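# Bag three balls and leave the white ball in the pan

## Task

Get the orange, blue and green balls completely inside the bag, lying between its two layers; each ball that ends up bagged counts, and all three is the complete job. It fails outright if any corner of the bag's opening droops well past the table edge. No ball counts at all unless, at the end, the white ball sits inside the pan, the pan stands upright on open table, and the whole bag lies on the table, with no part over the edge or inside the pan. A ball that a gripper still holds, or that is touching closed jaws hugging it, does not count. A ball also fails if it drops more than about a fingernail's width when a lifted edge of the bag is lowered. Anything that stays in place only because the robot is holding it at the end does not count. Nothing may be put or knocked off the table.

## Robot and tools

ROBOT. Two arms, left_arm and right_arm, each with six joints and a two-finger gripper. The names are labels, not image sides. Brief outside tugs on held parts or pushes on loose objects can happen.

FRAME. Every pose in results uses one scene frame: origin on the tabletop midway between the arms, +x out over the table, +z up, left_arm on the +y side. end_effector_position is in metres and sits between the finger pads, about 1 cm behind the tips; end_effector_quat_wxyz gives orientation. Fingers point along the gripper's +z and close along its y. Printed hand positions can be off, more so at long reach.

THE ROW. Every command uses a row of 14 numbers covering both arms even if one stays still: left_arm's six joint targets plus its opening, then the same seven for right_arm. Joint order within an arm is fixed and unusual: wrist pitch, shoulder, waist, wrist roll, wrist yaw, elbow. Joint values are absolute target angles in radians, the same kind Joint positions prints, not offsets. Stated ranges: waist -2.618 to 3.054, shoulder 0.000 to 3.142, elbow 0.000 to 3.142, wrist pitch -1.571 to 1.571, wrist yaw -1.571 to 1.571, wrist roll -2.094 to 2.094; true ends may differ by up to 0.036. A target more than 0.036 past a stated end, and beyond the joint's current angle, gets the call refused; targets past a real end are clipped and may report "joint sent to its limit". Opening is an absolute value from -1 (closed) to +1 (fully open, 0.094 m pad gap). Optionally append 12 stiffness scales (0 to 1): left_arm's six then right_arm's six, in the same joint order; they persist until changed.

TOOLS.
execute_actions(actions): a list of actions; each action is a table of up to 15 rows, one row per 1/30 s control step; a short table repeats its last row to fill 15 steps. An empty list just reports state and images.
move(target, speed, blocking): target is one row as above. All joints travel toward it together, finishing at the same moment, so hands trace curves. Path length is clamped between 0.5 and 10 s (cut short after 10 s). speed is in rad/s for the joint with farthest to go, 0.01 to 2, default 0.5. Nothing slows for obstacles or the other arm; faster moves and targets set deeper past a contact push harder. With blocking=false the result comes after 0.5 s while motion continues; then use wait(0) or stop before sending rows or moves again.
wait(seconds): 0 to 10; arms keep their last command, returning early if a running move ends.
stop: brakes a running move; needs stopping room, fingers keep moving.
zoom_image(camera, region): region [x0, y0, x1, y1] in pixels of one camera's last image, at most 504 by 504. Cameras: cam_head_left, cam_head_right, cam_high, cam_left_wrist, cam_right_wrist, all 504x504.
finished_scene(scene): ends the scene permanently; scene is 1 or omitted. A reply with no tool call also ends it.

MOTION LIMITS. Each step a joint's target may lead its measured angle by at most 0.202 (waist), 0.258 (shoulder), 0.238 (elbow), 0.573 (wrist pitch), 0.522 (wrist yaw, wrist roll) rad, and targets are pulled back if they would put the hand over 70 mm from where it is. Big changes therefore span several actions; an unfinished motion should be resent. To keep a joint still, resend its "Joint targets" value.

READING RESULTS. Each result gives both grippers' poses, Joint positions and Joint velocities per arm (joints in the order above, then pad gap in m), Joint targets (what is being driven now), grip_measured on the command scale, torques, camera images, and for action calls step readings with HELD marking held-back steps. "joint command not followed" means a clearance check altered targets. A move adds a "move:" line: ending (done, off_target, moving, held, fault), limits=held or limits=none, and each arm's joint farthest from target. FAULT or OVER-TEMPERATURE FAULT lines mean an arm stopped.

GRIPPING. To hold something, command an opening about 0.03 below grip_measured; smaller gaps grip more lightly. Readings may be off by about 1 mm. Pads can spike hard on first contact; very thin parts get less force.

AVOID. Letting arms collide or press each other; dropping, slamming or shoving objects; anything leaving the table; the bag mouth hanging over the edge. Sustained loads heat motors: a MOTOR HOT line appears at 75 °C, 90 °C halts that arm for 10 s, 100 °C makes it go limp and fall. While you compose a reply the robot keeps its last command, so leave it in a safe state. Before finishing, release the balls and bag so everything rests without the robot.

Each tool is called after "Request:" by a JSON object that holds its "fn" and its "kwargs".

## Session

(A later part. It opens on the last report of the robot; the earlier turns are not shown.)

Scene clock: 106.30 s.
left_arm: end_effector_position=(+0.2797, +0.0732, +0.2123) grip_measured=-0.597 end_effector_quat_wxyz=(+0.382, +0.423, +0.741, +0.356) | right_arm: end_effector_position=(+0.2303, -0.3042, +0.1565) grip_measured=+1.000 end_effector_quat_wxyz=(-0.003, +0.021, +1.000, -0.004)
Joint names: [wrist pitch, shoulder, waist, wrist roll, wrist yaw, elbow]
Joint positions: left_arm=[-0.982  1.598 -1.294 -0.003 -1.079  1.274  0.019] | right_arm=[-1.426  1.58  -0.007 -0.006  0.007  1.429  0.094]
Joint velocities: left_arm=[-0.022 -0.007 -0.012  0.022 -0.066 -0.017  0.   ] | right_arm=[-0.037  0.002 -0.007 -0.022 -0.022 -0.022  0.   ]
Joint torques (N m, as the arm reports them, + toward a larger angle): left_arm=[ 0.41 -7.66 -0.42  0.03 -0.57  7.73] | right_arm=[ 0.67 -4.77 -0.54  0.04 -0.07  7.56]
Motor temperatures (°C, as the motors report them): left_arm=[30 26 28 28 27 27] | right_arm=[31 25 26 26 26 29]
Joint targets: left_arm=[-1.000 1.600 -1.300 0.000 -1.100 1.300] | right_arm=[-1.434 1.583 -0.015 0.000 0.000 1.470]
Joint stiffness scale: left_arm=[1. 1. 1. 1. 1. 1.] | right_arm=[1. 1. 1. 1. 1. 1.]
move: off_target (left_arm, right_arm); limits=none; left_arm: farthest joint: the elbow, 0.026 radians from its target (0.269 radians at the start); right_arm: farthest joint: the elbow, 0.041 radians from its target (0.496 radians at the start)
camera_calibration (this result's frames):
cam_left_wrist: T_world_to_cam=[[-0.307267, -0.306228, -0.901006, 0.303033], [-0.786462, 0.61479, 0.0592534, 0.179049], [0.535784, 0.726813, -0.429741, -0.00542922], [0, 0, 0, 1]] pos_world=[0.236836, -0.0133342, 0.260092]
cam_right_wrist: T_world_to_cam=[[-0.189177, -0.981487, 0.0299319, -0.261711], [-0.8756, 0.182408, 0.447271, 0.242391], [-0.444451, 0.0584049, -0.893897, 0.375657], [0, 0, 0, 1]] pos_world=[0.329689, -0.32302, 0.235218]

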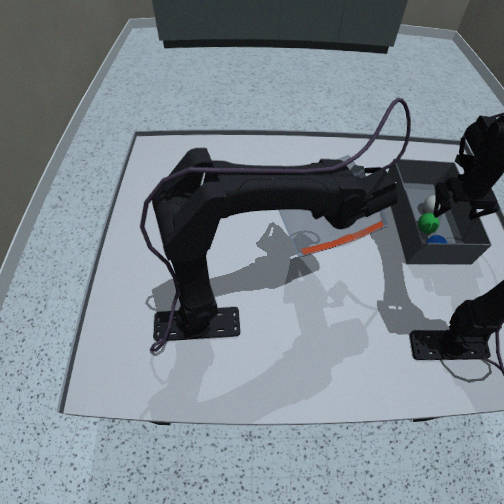

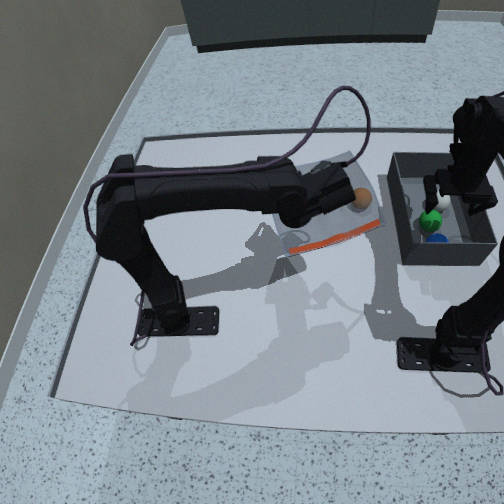

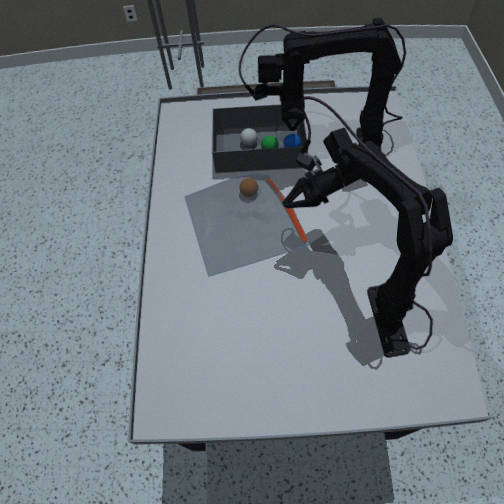

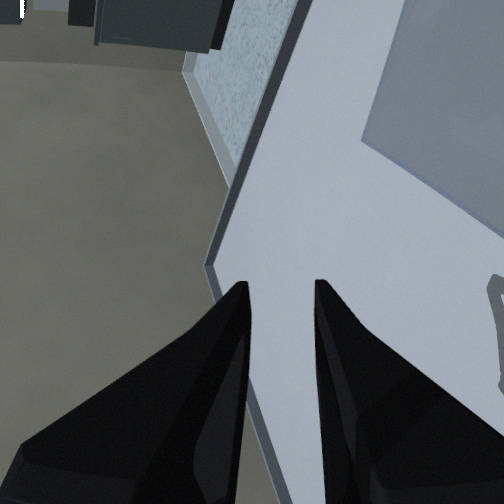

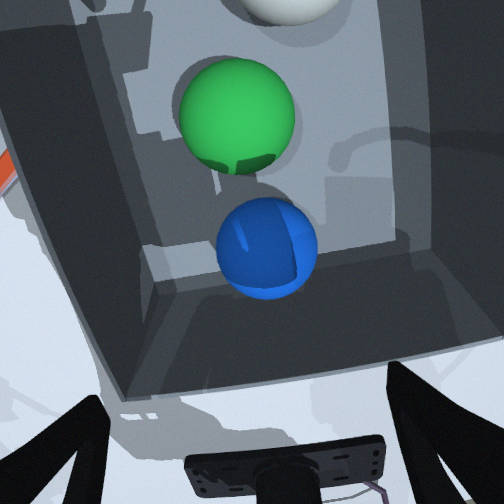

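Request:
{"fn": "move", "kwargs": {"target": [-0.881,2.368,-1.53,0,-1.12,1.70,-0.6,-1.434,1.583,-0.075,0,0,1.47,1], "speed": 0.6}}

Request:
{"fn": "move", "kwargs": {"target": [-0.881,2.368,-1.53,0,-1.12,1.70,-0.6,-0.932,1.659,-0.075,0,0,1.03,1], "speed": 0.4}}

Scene clock: 116.40 s.
left_arm: end_effector_position=(+0.2348, -0.0928, +0.0374) grip_measured=-0.597 end_effector_quat_wxyz=(+0.335, +0.564, +0.639, +0.401) | right_arm: end_effector_position=(+0.2289, -0.3193, +0.1565) grip_measured=+1.000 end_effector_quat_wxyz=(-0.004, +0.049, +0.999, -0.003)
Joint names: [wrist pitch, shoulder, waist, wrist roll, wrist yaw, elbow]
Joint positions: left_arm=[-0.896  2.379 -1.526 -0.003 -1.099  1.676  0.019] | right_arm=[-1.427  1.58  -0.063 -0.005  0.007  1.429  0.094]
Joint velocities: left_arm=[-0.081  0.012 -0.012  0.022 -0.007 -0.012 -0.   ] | right_arm=[ 0.022 -0.012 -0.012  0.007  0.051 -0.007  0.   ]
Joint torques (N m, as the arm reports them, + toward a larger angle): left_arm=[  0.3  -14.86  -0.22   0.02  -0.62   6.87] | right_arm=[ 0.66 -4.78 -0.81  0.03 -0.08  7.56]
Motor temperatures (°C, as the motors report them): left_arm=[29 26 28 28 27 27] | right_arm=[29 26 26 26 26 30]
Joint targets: left_arm=[-0.881 2.368 -1.530 -0.000 -1.120 1.700] | right_arm=[-1.434 1.583 -0.075 0.000 -0.000 1.470]
Joint stiffness scale: left_arm=[1. 1. 1. 1. 1. 1.] | right_arm=[1. 1. 1. 1. 1. 1.]
move: off_target (left_arm, right_arm); limits=none; left_arm: farthest joint: the elbow, 0.024 radians from its target (0.426 radians at the start); right_arm: farthest joint: the elbow, 0.041 radians from its target (0.041 radians at the start)
camera_calibration (this result's frames):
cam_left_wrist: T_world_to_cam=[[-0.387782, 0.0397832, -0.920892, 0.132565], [-0.622299, 0.725715, 0.293397, 0.219125], [0.679977, 0.686845, -0.256662, 0.0201268], [0, 0, 0, 1]] pos_world=[0.174082, -0.17812, 0.0629535]
cam_right_wrist: T_world_to_cam=[[-0.24424, -0.969261, 0.0296652, -0.26025], [-0.863591, 0.231324, 0.447996, 0.256719], [-0.441087, 0.0838, -0.893543, 0.383223], [0, 0, 0, 1]] pos_world=[0.327171, -0.34375, 0.235137]

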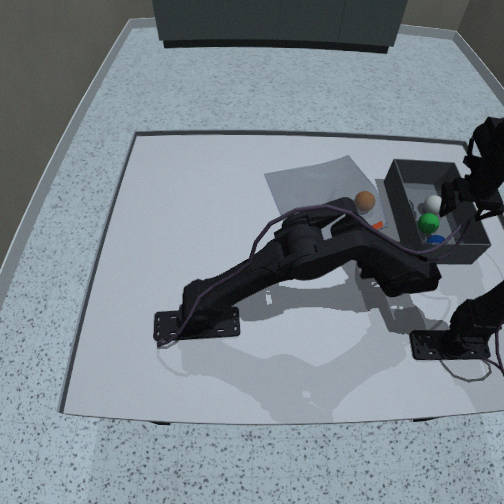

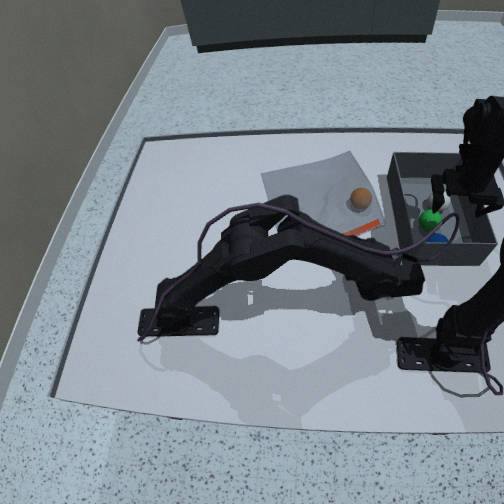

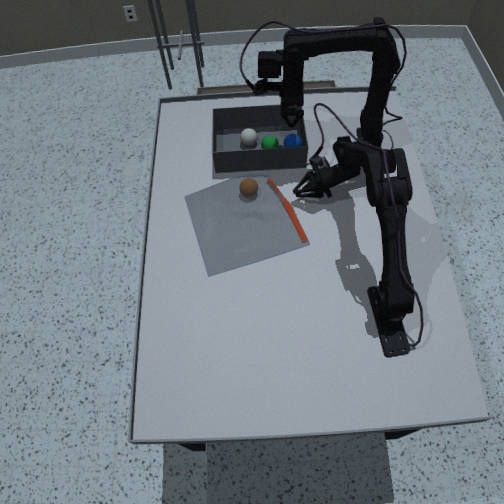

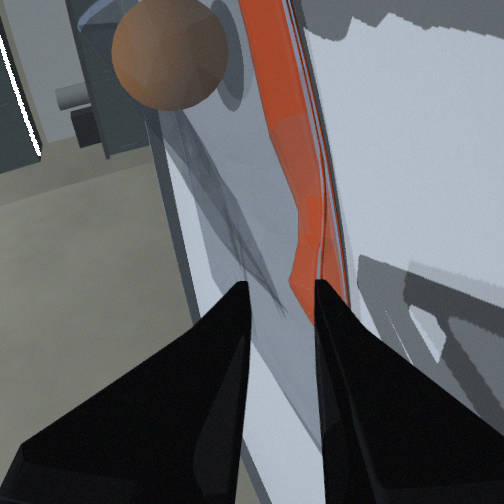

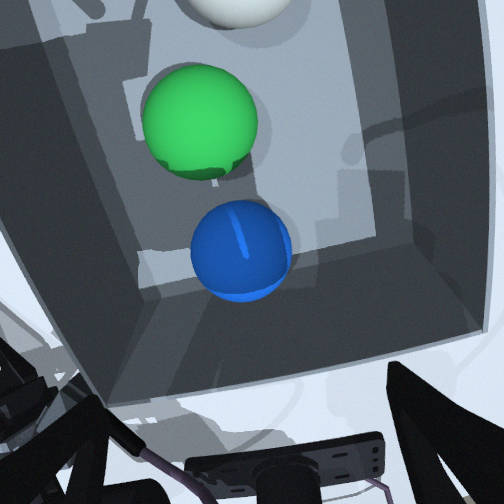

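Scene clock: 118.37 s.
left_arm: end_effector_position=(+0.2348, -0.0928, +0.0373) grip_measured=-0.597 end_effector_quat_wxyz=(+0.335, +0.564, +0.639, +0.401) | right_arm: end_effector_position=(+0.2371, -0.3202, +0.0404) grip_measured=+1.000 end_effector_quat_wxyz=(+0.004, +0.049, +0.999, -0.004)
Joint names: [wrist pitch, shoulder, waist, wrist roll, wrist yaw, elbow]
Joint positions: left_arm=[-0.896  2.379 -1.526 -0.003 -1.099  1.676  0.019] | right_arm=[-0.946  1.661 -0.063 -0.005  0.007  1.044  0.094]
Joint velocities: left_arm=[-0.022 -0.012 -0.012  0.051 -0.007 -0.012 -0.002] | right_arm=[-0.037  0.012 -0.022  0.007  0.022  0.012  0.   ]
Joint torques (N m, as the arm reports them, + toward a larger angle): left_arm=[  0.28 -14.87  -0.29   0.03  -0.6    6.84] | right_arm=[ 0.93 -5.55 -0.81  0.03 -0.08  3.9 ]
Motor temperatures (°C, as the motors report them): left_arm=[29 27 28 28 27 27] | right_arm=[29 26 26 26 26 30]
Joint targets: left_arm=[-0.881 2.368 -1.530 0.000 -1.120 1.700] | right_arm=[-0.932 1.659 -0.075 -0.000 0.000 1.030]
Joint stiffness scale: left_arm=[1. 1. 1. 1. 1. 1.] | right_arm=[1. 1. 1. 1. 1. 1.]
move: off_target (left_arm); limits=none; left_arm: farthest joint: the elbow, 0.024 radians from its target (0.024 radians at the start); right_arm: farthest joint: the elbow, 0.014 radians from its target (0.399 radians at the start)
camera_calibration (this result's frames):
cam_left_wrist: T_world_to_cam=[[-0.38813, 0.0397307, -0.920748, 0.132569], [-0.622196, 0.725723, 0.293594, 0.219095], [0.679873, 0.686839, -0.256955, 0.0201688], [0, 0, 0, 1]] pos_world=[0.174062, -0.178122, 0.0629204]
cam_right_wrist: T_world_to_cam=[[-0.244663, -0.969217, 0.0275438, -0.255432], [-0.870122, 0.232005, 0.434811, 0.318336], [-0.427816, 0.0824159, -0.9001, 0.279762], [0, 0, 0, 1]] pos_world=[0.334183, -0.344481, 0.120433]

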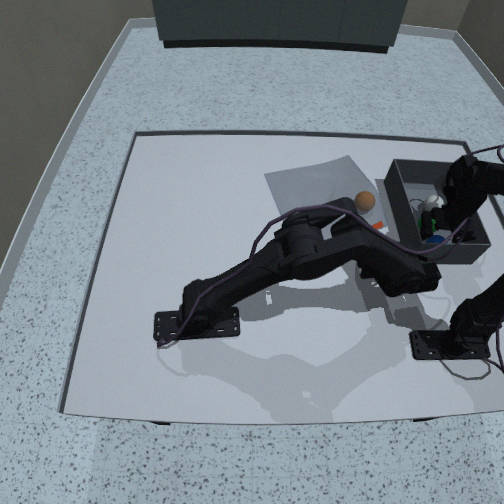

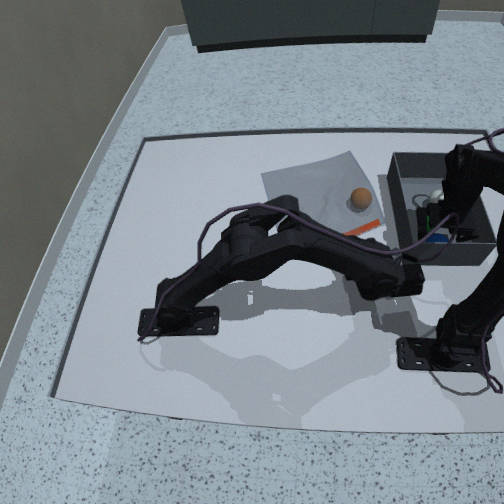

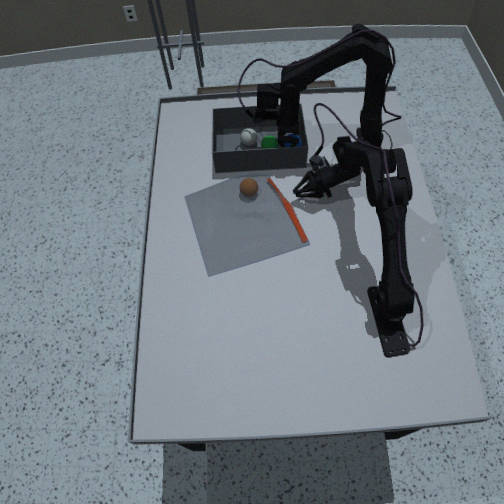

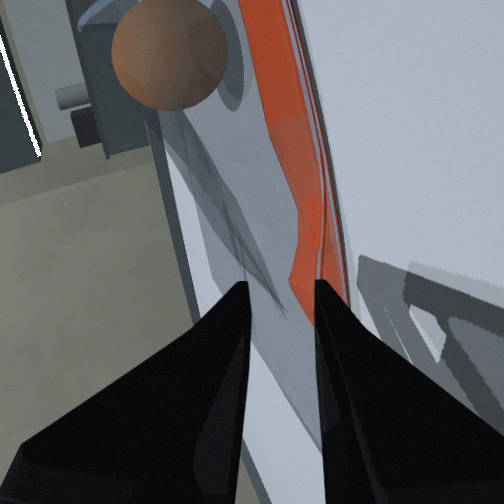

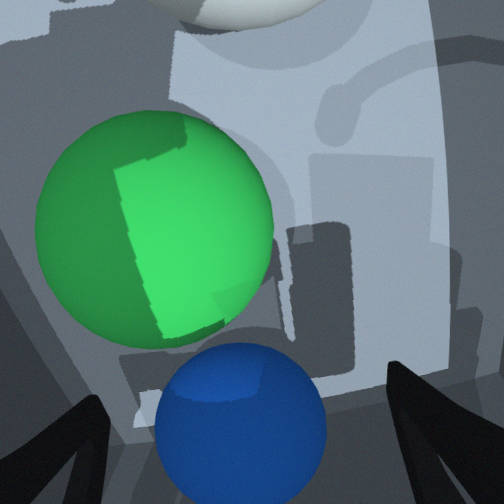

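Request:
{"fn": "execute_actions", "kwargs": {"actions": [[[-0.881,2.368,-1.53,0,-1.12,1.70,-0.6,-0.92,1.659,-0.075,0,0,1.005,0.6]],[[-0.881,2.368,-1.53,0,-1.12,1.70,-0.6,-0.92,1.659,-0.075,0,0,1.005,0.3]],[[-0.881,2.368,-1.53,0,-1.12,1.70,-0.6,-0.92,1.659,-0.075,0,0,1.005,0.16]]]}}

Request:
{"fn": "zoom_image", "kwargs": {"camera": "cam_left_wrist", "region": [230, 100, 430, 340]}}

Request:
{"fn": "zoom_image", "kwargs": {"camera": "cam_high", "region": [240, 150, 340, 250]}}

Scene clock: 127.17 s.
left_arm: end_effector_position=(+0.2348, -0.0928, +0.0374) grip_measured=-0.597 end_effector_quat_wxyz=(+0.335, +0.564, +0.639, +0.401) | right_arm: end_effector_position=(+0.2322, -0.3196, +0.0349) grip_measured=+0.163 end_effector_quat_wxyz=(-0.002, +0.050, +0.999, -0.003)
Joint names: [wrist pitch, shoulder, waist, wrist roll, wrist yaw, elbow]
Joint positions: left_arm=[-0.896  2.379 -1.526 -0.003 -1.099  1.676  0.019] | right_arm=[-0.934  1.661 -0.063 -0.005  0.007  1.021  0.055]
Joint velocities: left_arm=[-0.066 -0.007 -0.012 -0.051 -0.022 -0.012  0.001] | right_arm=[ 0.066  0.002 -0.007  0.007 -0.007 -0.022  0.   ]
Joint torques (N m, as the arm reports them, + toward a larger angle): left_arm=[  0.28 -14.85  -0.3    0.02  -0.6    6.8 ] | right_arm=[ 0.91 -5.49 -0.81  0.03 -0.07  3.73]
Motor temperatures (°C, as the motors report them): left_arm=[28 29 28 28 27 27] | right_arm=[29 26 26 26 26 30]
Joint targets: left_arm=[-0.881 2.368 -1.530 -0.000 -1.120 1.700] | right_arm=[-0.920 1.659 -0.075 -0.000 0.000 1.005]
Joint stiffness scale: left_arm=[1. 1. 1. 1. 1. 1.] | right_arm=[1. 1. 1. 1. 1. 1.]
Step readings (joint positions; steps 1 to 15: 1st action; 16 to 30: 2nd action; 31 to 45: 3rd action):
0: left_arm=[-0.896 2.379 -1.526 -0.003 -1.099 1.676] | right_arm=[-0.946 1.661 -0.063 -0.005 0.007 1.044]
1: left_arm=[-0.896 2.379 -1.526 -0.003 -1.099 1.676] | right_arm=[-0.943 1.661 -0.063 -0.005 0.007 1.041]
2: left_arm=[-0.896 2.379 -1.526 -0.003 -1.099 1.676] | right_arm=[-0.939 1.661 -0.063 -0.005 0.007 1.037]
4: left_arm=[-0.896 2.379 -1.526 -0.003 -1.099 1.676] | right_arm=[-0.936 1.661 -0.063 -0.005 0.007 1.027]
8: left_arm=[-0.896 2.379 -1.526 -0.003 -1.099 1.676] | right_arm=[-0.936 1.661 -0.063 -0.005 0.007 1.021]
15: left_arm=[-0.896 2.379 -1.526 -0.003 -1.099 1.676] | right_arm=[-0.934 1.661 -0.063 -0.005 0.007 1.021]
16: left_arm=[-0.896 2.379 -1.526 -0.003 -1.099 1.676] | right_arm=[-0.934 1.661 -0.063 -0.005 0.007 1.021]
17: left_arm=[-0.896 2.379 -1.526 -0.003 -1.099 1.676] | right_arm=[-0.934 1.661 -0.063 -0.005 0.007 1.021]
19: left_arm=[-0.896 2.379 -1.526 -0.003 -1.099 1.676] | right_arm=[-0.934 1.661 -0.063 -0.005 0.007 1.021]
23: left_arm=[-0.896 2.379 -1.526 -0.003 -1.099 1.676] | right_arm=[-0.934 1.661 -0.063 -0.005 0.007 1.021]
30: left_arm=[-0.896 2.379 -1.526 -0.003 -1.099 1.676] | right_arm=[-0.934 1.661 -0.063 -0.005 0.007 1.021]
31: left_arm=[-0.896 2.379 -1.526 -0.003 -1.099 1.676] | right_arm=[-0.934 1.661 -0.063 -0.005 0.007 1.021]
32: left_arm=[-0.896 2.379 -1.526 -0.003 -1.099 1.676] | right_arm=[-0.934 1.661 -0.063 -0.005 0.007 1.021]
34: left_arm=[-0.896 2.379 -1.526 -0.003 -1.099 1.676] | right_arm=[-0.934 1.661 -0.063 -0.005 0.007 1.021]
38: left_arm=[-0.896 2.379 -1.526 -0.003 -1.099 1.676] | right_arm=[-0.934 1.661 -0.063 -0.005 0.007 1.021]
45: Joint positions above
camera_calibration (this result's frames):
cam_left_wrist: T_world_to_cam=[[-0.387782, 0.0397832, -0.920892, 0.132565], [-0.622299, 0.725715, 0.293397, 0.219125], [0.679977, 0.686845, -0.256662, 0.0201268], [0, 0, 0, 1]] pos_world=[0.174082, -0.17812, 0.0629535]
cam_right_wrist: T_world_to_cam=[[-0.244721, -0.969156, 0.0291227, -0.256014], [-0.865197, 0.231831, 0.444622, 0.314735], [-0.43766, 0.0836116, -0.895245, 0.275208], [0, 0, 0, 1]] pos_world=[0.330103, -0.344094, 0.113896]

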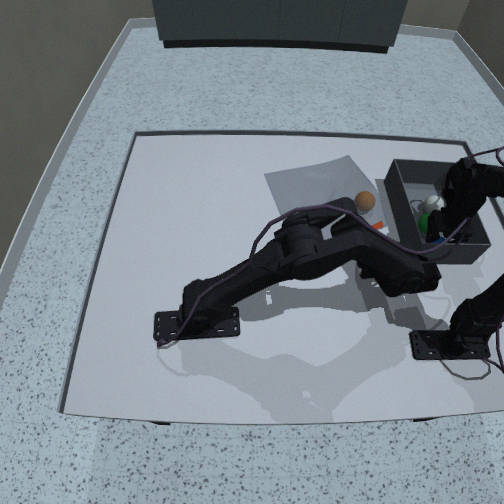

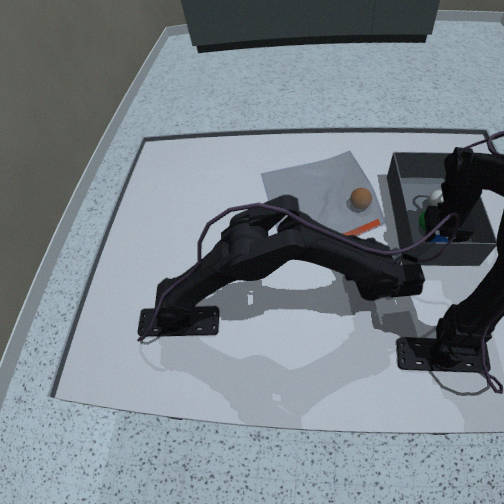

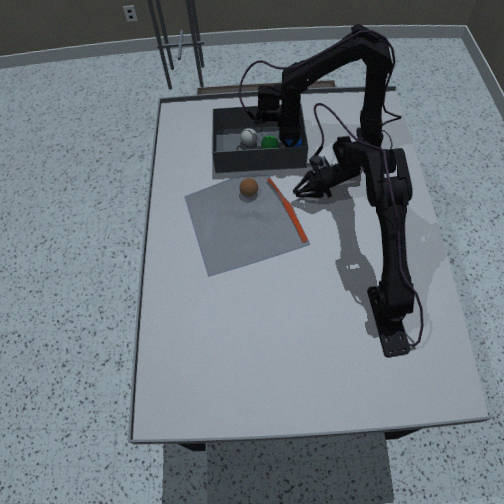

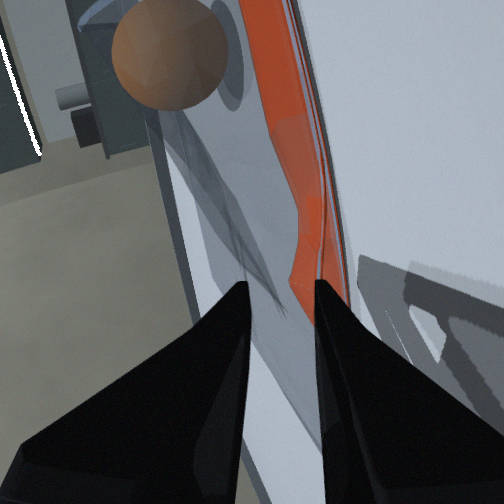

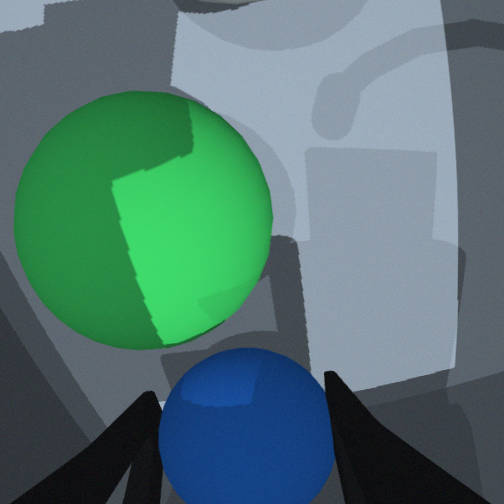

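Region (230, 100, 430, 340) of cam_left_wrist's 504x504 image, scaled by 2.100, with more detail than that image has.

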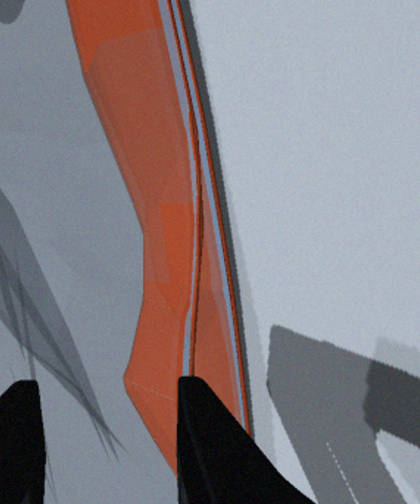

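Region (240, 150, 340, 250) of cam_high's 504x504 image, scaled by 5.040, with more detail than that image has.

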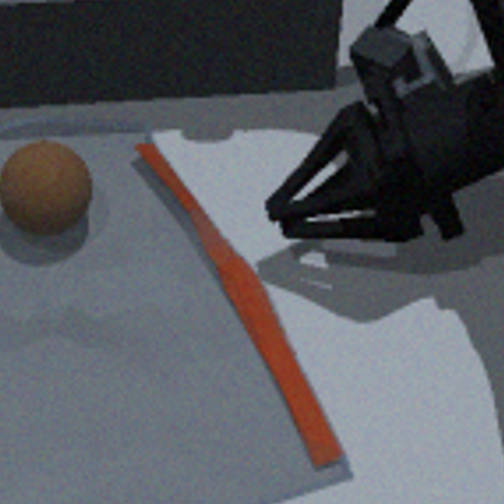

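Request:
{"fn": "move", "kwargs": {"target": [-0.81,2.35,-1.53,0,-1.12,1.585,-0.6,-0.92,1.659,-0.075,0,0,1.005,0.08], "speed": 0.2}}

Scene clock: 136.23 s.
left_arm: end_effector_position=(+0.2333, -0.0821, +0.0224) grip_measured=-0.597 end_effector_quat_wxyz=(+0.333, +0.565, +0.638, +0.402) | right_arm: end_effector_position=(+0.2322, -0.3196, +0.0349) grip_measured=+0.085 end_effector_quat_wxyz=(-0.002, +0.050, +0.999, -0.003)
Joint names: [wrist pitch, shoulder, waist, wrist roll, wrist yaw, elbow]
Joint positions: left_arm=[-0.827  2.372 -1.526 -0.003 -1.099  1.595  0.019] | right_arm=[-0.934  1.661 -0.063 -0.005  0.007  1.021  0.051]
Joint velocities: left_arm=[-0.022 -0.022  0.017  0.022  0.007  0.007  0.   ] | right_arm=[ 0.007  0.007 -0.007 -0.007  0.007 -0.007  0.   ]
Joint torques (N m, as the arm reports them, + toward a larger angle): left_arm=[  0.29 -15.64  -0.31   0.03  -0.6    3.97] | right_arm=[ 0.91 -5.48 -0.81  0.03 -0.07  3.74]
Motor temperatures (°C, as the motors report them): left_arm=[28 30 28 28 28 27] | right_arm=[28 26 26 26 26 29]
Joint targets: left_arm=[-0.810 2.350 -1.530 0.000 -1.120 1.585] | right_arm=[-0.920 1.659 -0.075 -0.000 0.000 1.005]
Joint stiffness scale: left_arm=[1. 1. 1. 1. 1. 1.] | right_arm=[1. 1. 1. 1. 1. 1.]
move: off_target (left_arm); limits=none; left_arm: farthest joint: the shoulder, 0.022 radians from its target (0.029 radians at the start); right_arm: farthest joint: the elbow, 0.016 radians from its target (0.016 radians at the start)
camera_calibration (this result's frames):
cam_left_wrist: T_world_to_cam=[[-0.388313, 0.0436099, -0.920495, 0.118206], [-0.622129, 0.724488, 0.29677, 0.214626], [0.67983, 0.687906, -0.254197, 0.0100221], [0, 0, 0, 1]] pos_world=[0.172613, -0.167543, 0.0476616]
cam_right_wrist: T_world_to_cam=[[-0.244721, -0.969156, 0.0291227, -0.256014], [-0.865197, 0.231831, 0.444622, 0.314735], [-0.43766, 0.0836116, -0.895245, 0.275208], [0, 0, 0, 1]] pos_world=[0.330103, -0.344094, 0.113896]

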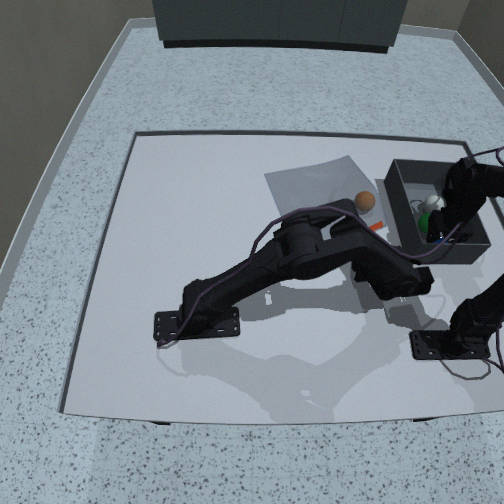

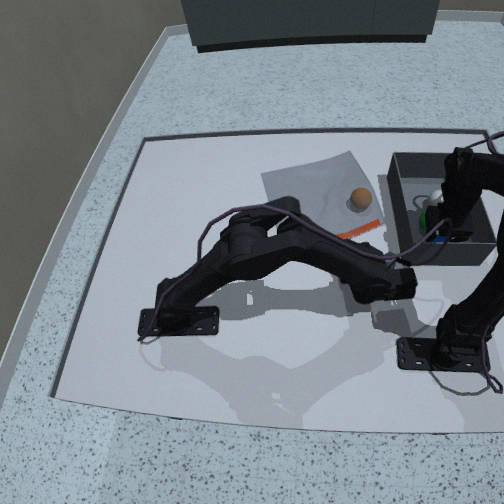

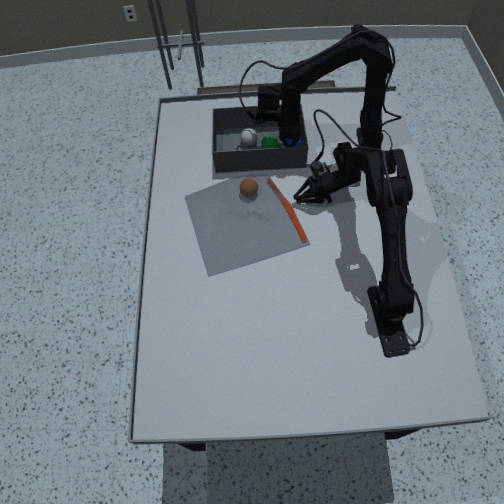

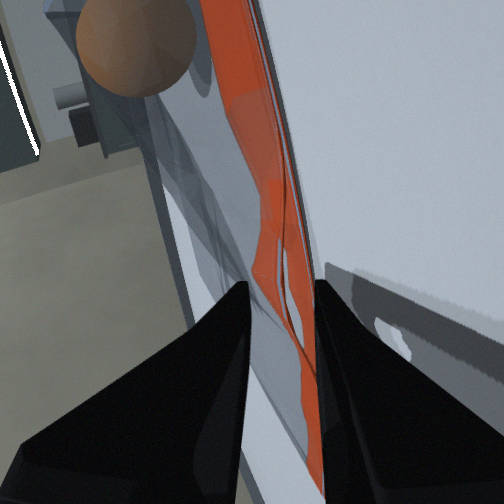

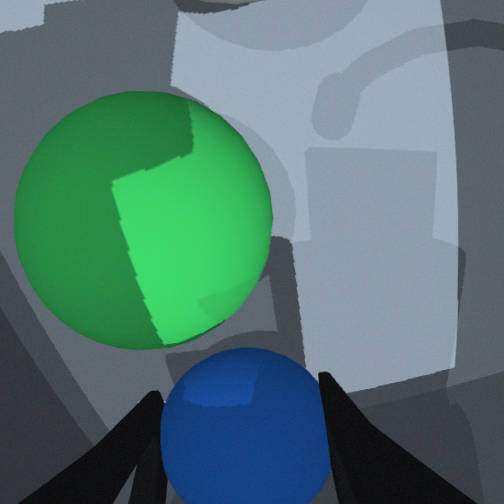

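Request:
{"fn": "move", "kwargs": {"target": [-0.77,2.302,-1.49,0,-1.12,1.50,-0.6,-0.92,1.659,-0.075,0,0,1.005,0.5], "speed": 0.2}}

Request:
{"fn": "move", "kwargs": {"target": [-0.77,2.302,-1.49,0,-1.12,1.50,-0.6,-1.005,1.659,-0.075,0,0,1.0,0.5], "speed": 0.2}}

Request:
{"fn": "execute_actions", "kwargs": {"actions": [[[-0.77,2.302,-1.49,0,-1.12,1.50,-0.6,-1.005,1.659,-0.075,0,0,1.0,0.3]],[[-0.77,2.302,-1.49,0,-1.12,1.50,-0.6,-1.005,1.659,-0.075,0,0,1.0,0.12]]]}}

Scene clock: 144.77 s.
left_arm: end_effector_position=(+0.2423, -0.0636, +0.0248) grip_measured=-0.597 end_effector_quat_wxyz=(+0.331, +0.554, +0.647, +0.405) | right_arm: end_effector_position=(+0.2322, -0.3196, +0.0349) grip_measured=+0.497 end_effector_quat_wxyz=(-0.002, +0.050, +0.999, -0.003)
Joint names: [wrist pitch, shoulder, waist, wrist roll, wrist yaw, elbow]
Joint positions: left_arm=[-0.787  2.322 -1.498 -0.003 -1.101  1.513  0.019] | right_arm=[-0.934  1.661 -0.063 -0.005  0.007  1.021  0.07 ]
Joint velocities: left_arm=[-0.022 -0.002 -0.007  0.11   0.022 -0.027  0.   ] | right_arm=[-0.081  0.002 -0.002  0.007  0.007 -0.002  0.002]
Joint torques (N m, as the arm reports them, + toward a larger angle): left_arm=[  0.3  -15.02   0.48   0.03  -0.59   3.71] | right_arm=[ 0.91 -5.48 -0.8   0.03 -0.07  3.73]
Motor temperatures (°C, as the motors report them): left_arm=[28 31 28 28 28 27] | right_arm=[28 26 26 26 26 29]
Joint targets: left_arm=[-0.770 2.302 -1.490 -0.000 -1.120 1.500] | right_arm=[-0.920 1.659 -0.075 0.000 -0.000 1.005]
Joint stiffness scale: left_arm=[1. 1. 1. 1. 1. 1.] | right_arm=[1. 1. 1. 1. 1. 1.]
move: done; limits=none; left_arm: farthest joint: the shoulder, 0.020 radians from its target (0.070 radians at the start); right_arm: farthest joint: the elbow, 0.016 radians from its target (0.016 radians at the start)
camera_calibration (this result's frames):
cam_left_wrist: T_world_to_cam=[[-0.387176, 0.0260365, -0.921638, 0.121683], [-0.642738, 0.709058, 0.290043, 0.210277], [0.661046, 0.704669, -0.257796, -0.00248207], [0, 0, 0, 1]] pos_world=[0.183906, -0.150518, 0.0505181]
cam_right_wrist: T_world_to_cam=[[-0.244721, -0.969156, 0.0291227, -0.256014], [-0.865197, 0.231831, 0.444622, 0.314735], [-0.43766, 0.0836116, -0.895245, 0.275208], [0, 0, 0, 1]] pos_world=[0.330103, -0.344094, 0.113896]

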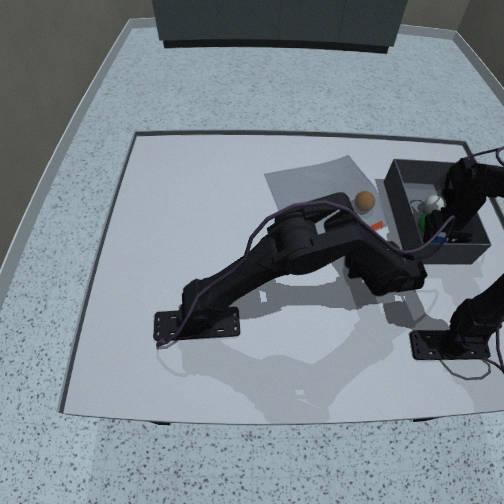

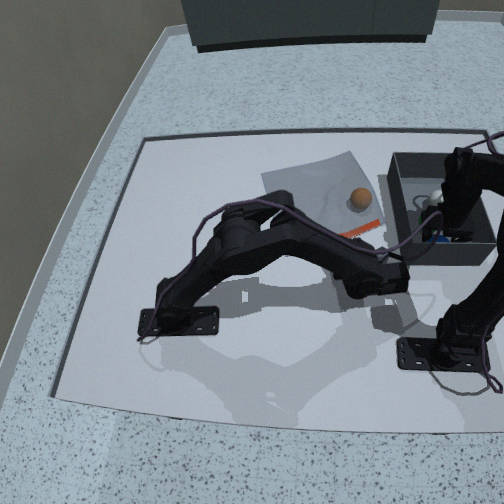

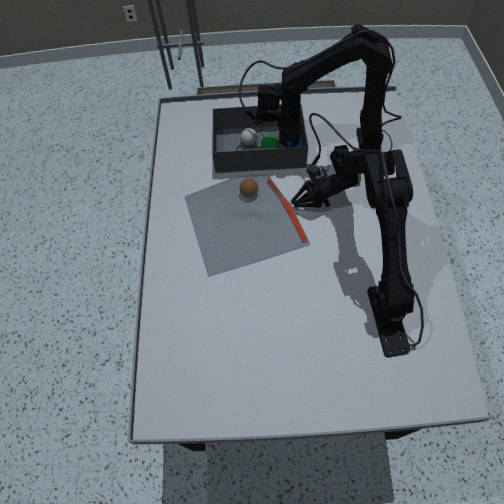

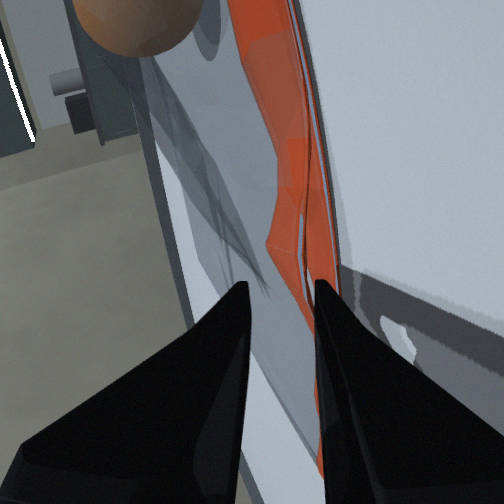

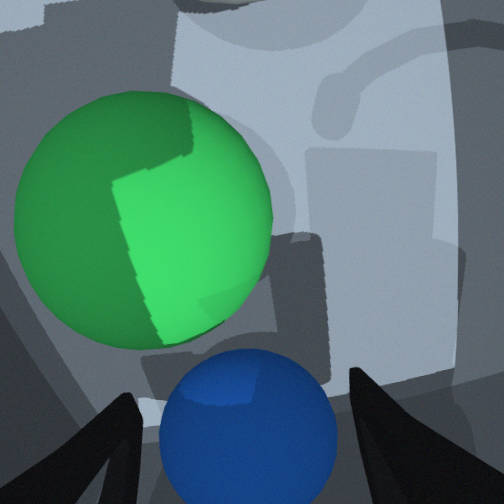

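Scene clock: 145.50 s.
left_arm: end_effector_position=(+0.2422, -0.0637, +0.0245) grip_measured=-0.597 end_effector_quat_wxyz=(+0.330, +0.555, +0.648, +0.405) | right_arm: end_effector_position=(+0.2205, -0.3183, +0.0352) grip_measured=+0.497 end_effector_quat_wxyz=(-0.025, +0.049, +0.998, -0.002)
Joint names: [wrist pitch, shoulder, waist, wrist roll, wrist yaw, elbow]
Joint positions: left_arm=[-0.786  2.322 -1.498 -0.003 -1.099  1.513  0.019] | right_arm=[-0.981  1.661 -0.063 -0.005  0.006  1.021  0.07 ]
Joint velocities: left_arm=[ 0.051  0.007 -0.007 -0.066 -0.007  0.012 -0.001] | right_arm=[ 0.022 -0.007  0.007 -0.022 -0.022 -0.022  0.   ]
Joint torques (N m, as the arm reports them, + toward a larger angle): left_arm=[  0.3  -15.03   0.49   0.02  -0.57   3.72] | right_arm=[ 0.39 -5.43 -0.81  0.03 -0.07  3.35]
Motor temperatures (°C, as the motors report them): left_arm=[28 31 28 28 28 27] | right_arm=[28 26 26 26 26 29]
Joint targets: left_arm=[-0.770 2.302 -1.490 -0.000 -1.120 1.500] | right_arm=[-1.005 1.659 -0.075 0.000 -0.000 1.000]
Joint stiffness scale: left_arm=[1. 1. 1. 1. 1. 1.] | right_arm=[1. 1. 1. 1. 1. 1.]
move: off_target (left_arm, right_arm); limits=none; left_arm: farthest joint: the wrist yaw, 0.021 radians from its target (0.019 radians at the start); right_arm: farthest joint: the wrist pitch, 0.024 radians from its target (0.071 radians at the start)
camera_calibration (this result's frames):
cam_left_wrist: T_world_to_cam=[[-0.388505, 0.0254433, -0.921095, 0.121687], [-0.642346, 0.709216, 0.290523, 0.210229], [0.660647, 0.704532, -0.259191, -0.00229774], [0, 0, 0, 1]] pos_world=[0.183834, -0.150575, 0.050413]
cam_right_wrist: T_world_to_cam=[[-0.243233, -0.969333, 0.0350916, -0.258163], [-0.843332, 0.229212, 0.486059, 0.297058], [-0.479197, 0.0886319, -0.873221, 0.280256], [0, 0, 0, 1]] pos_world=[0.322022, -0.343175, 0.109396]

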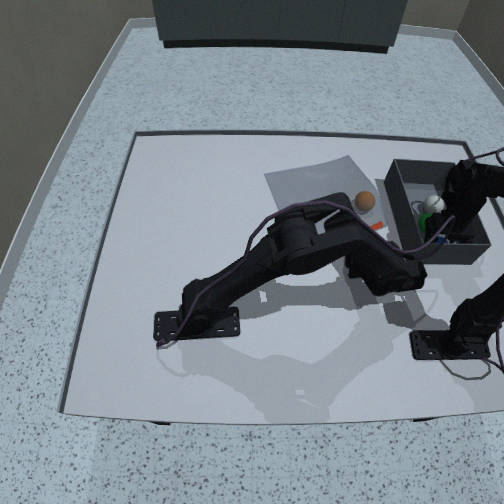

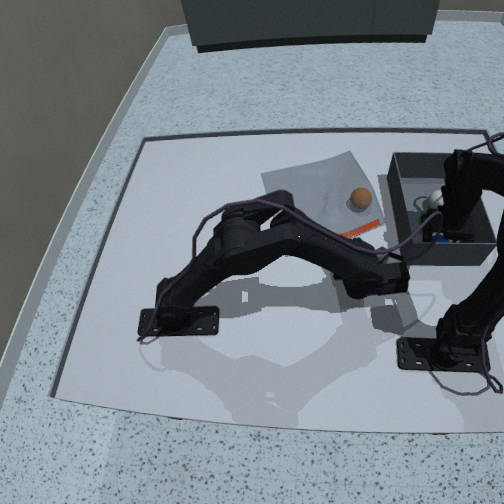

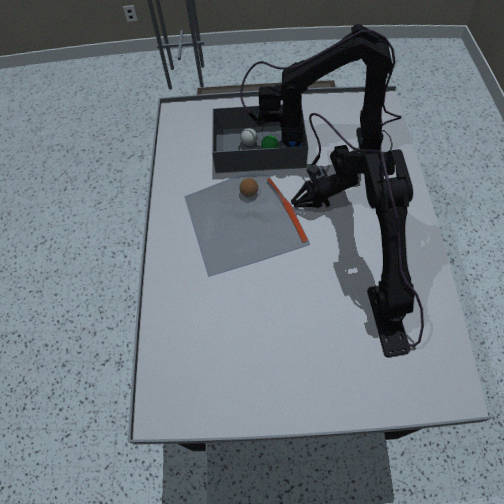

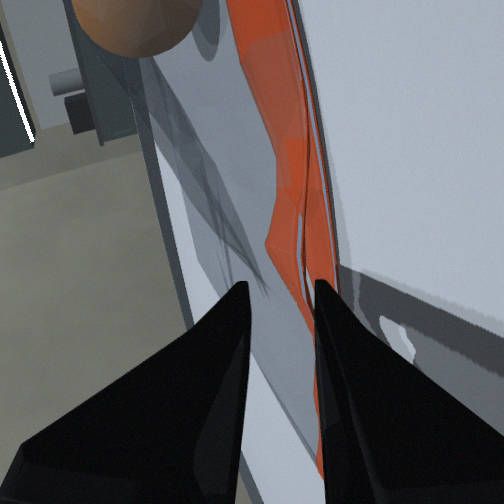

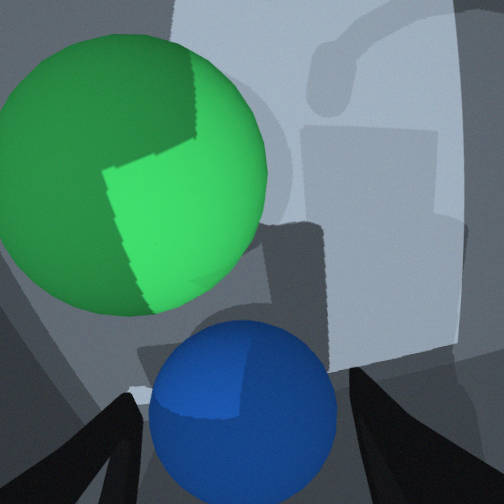

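Scene clock: 146.50 s.
left_arm: end_effector_position=(+0.2422, -0.0637, +0.0246) grip_measured=-0.597 end_effector_quat_wxyz=(+0.330, +0.555, +0.648, +0.405) | right_arm: end_effector_position=(+0.2193, -0.3182, +0.0353) grip_measured=+0.127 end_effector_quat_wxyz=(-0.028, +0.049, +0.998, -0.002)
Joint names: [wrist pitch, shoulder, waist, wrist roll, wrist yaw, elbow]
Joint positions: left_arm=[-0.786  2.322 -1.498 -0.003 -1.099  1.513  0.019] | right_arm=[-0.986  1.661 -0.063 -0.005  0.006  1.021  0.053]
Joint velocities: left_arm=[-0.022  0.002  0.002  0.022 -0.051 -0.002 -0.001] | right_arm=[ 0.037 -0.007  0.012 -0.022 -0.007  0.017 -0.001]
Joint torques (N m, as the arm reports them, + toward a larger angle): left_arm=[  0.31 -15.02   0.54   0.02  -0.59   3.74] | right_arm=[ 0.43 -5.41 -0.81  0.03 -0.07  3.33]
Motor temperatures (°C, as the motors report them): left_arm=[28 31 28 28 28 27] | right_arm=[28 26 26 26 26 29]
Joint targets: left_arm=[-0.770 2.302 -1.490 0.000 -1.120 1.500] | right_arm=[-1.005 1.659 -0.075 -0.000 0.000 1.000]
Joint stiffness scale: left_arm=[1. 1. 1. 1. 1. 1.] | right_arm=[1. 1. 1. 1. 1. 1.]
Step readings (joint positions; steps 1 to 15: 1st action; 16 to 30: 2nd action):
0: left_arm=[-0.786 2.322 -1.498 -0.003 -1.099 1.513] | right_arm=[-0.981 1.661 -0.063 -0.005 0.006 1.021]
1: left_arm=[-0.786 2.322 -1.498 -0.003 -1.099 1.513] | right_arm=[-0.982 1.661 -0.063 -0.005 0.006 1.021]
2: left_arm=[-0.786 2.322 -1.498 -0.003 -1.099 1.513] | right_arm=[-0.984 1.661 -0.063 -0.005 0.006 1.021]
4: left_arm=[-0.786 2.322 -1.498 -0.003 -1.099 1.513] | right_arm=[-0.984 1.661 -0.063 -0.005 0.006 1.021]
8: left_arm=[-0.786 2.322 -1.498 -0.003 -1.099 1.513] | right_arm=[-0.984 1.661 -0.063 -0.005 0.006 1.021]
15: left_arm=[-0.786 2.322 -1.498 -0.003 -1.099 1.513] | right_arm=[-0.984 1.661 -0.063 -0.005 0.006 1.021]
16: left_arm=[-0.786 2.322 -1.498 -0.003 -1.099 1.513] | right_arm=[-0.984 1.661 -0.063 -0.005 0.006 1.021]
17: left_arm=[-0.786 2.322 -1.498 -0.003 -1.099 1.513] | right_arm=[-0.986 1.661 -0.063 -0.005 0.006 1.021]
19: left_arm=[-0.786 2.322 -1.498 -0.003 -1.099 1.513] | right_arm=[-0.986 1.661 -0.063 -0.005 0.006 1.021]
23: left_arm=[-0.786 2.322 -1.498 -0.003 -1.099 1.513] | right_arm=[-0.986 1.661 -0.063 -0.005 0.006 1.021]
30: Joint positions above
camera_calibration (this result's frames):
cam_left_wrist: T_world_to_cam=[[-0.388159, 0.0255049, -0.92124, 0.121678], [-0.642449, 0.709204, 0.290327, 0.210257], [0.660751, 0.704542, -0.258898, -0.00233662], [0, 0, 0, 1]] pos_world=[0.183854, -0.150572, 0.0504462]
cam_right_wrist: T_world_to_cam=[[-0.243072, -0.96935, 0.0357383, -0.25839], [-0.84111, 0.22898, 0.490003, 0.295348], [-0.483168, 0.0890461, -0.870988, 0.280681], [0, 0, 0, 1]] pos_world=[0.321229, -0.343092, 0.108983]

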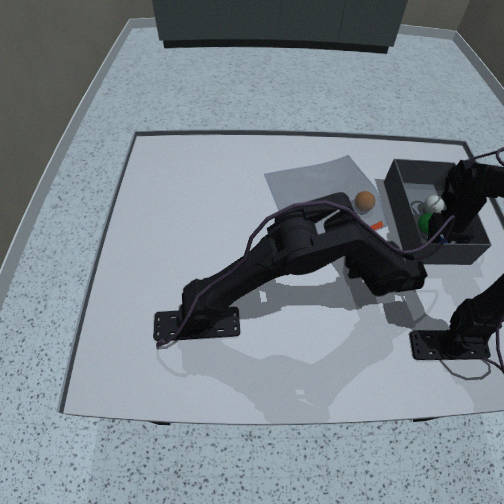

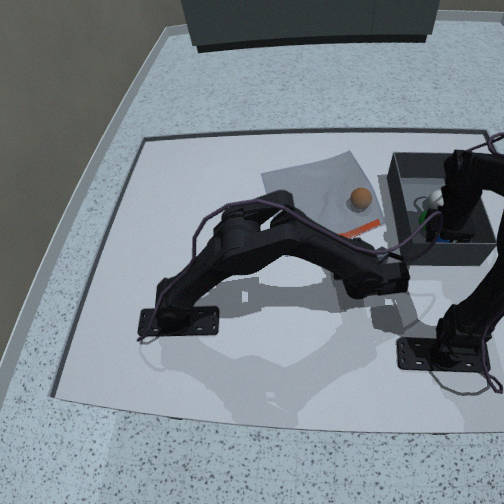

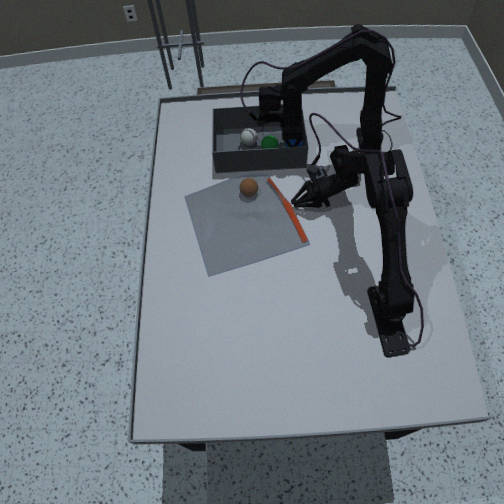

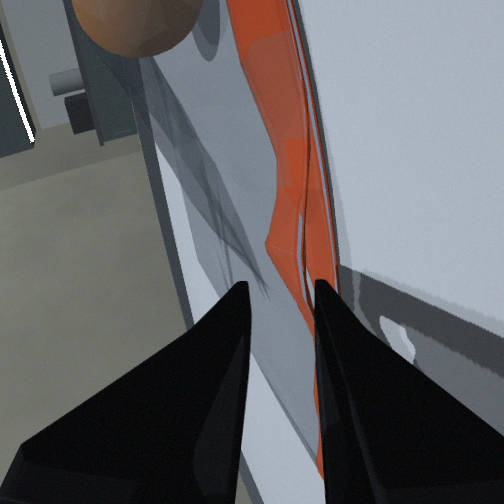

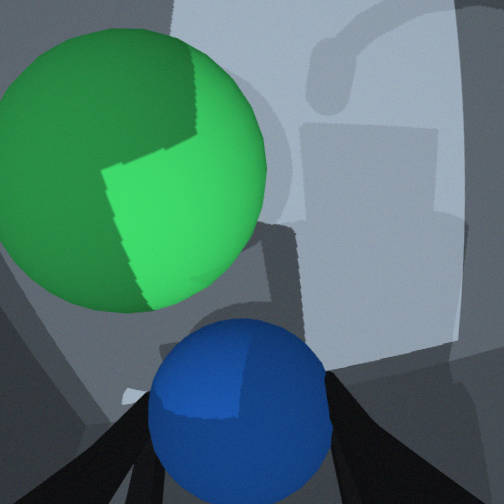

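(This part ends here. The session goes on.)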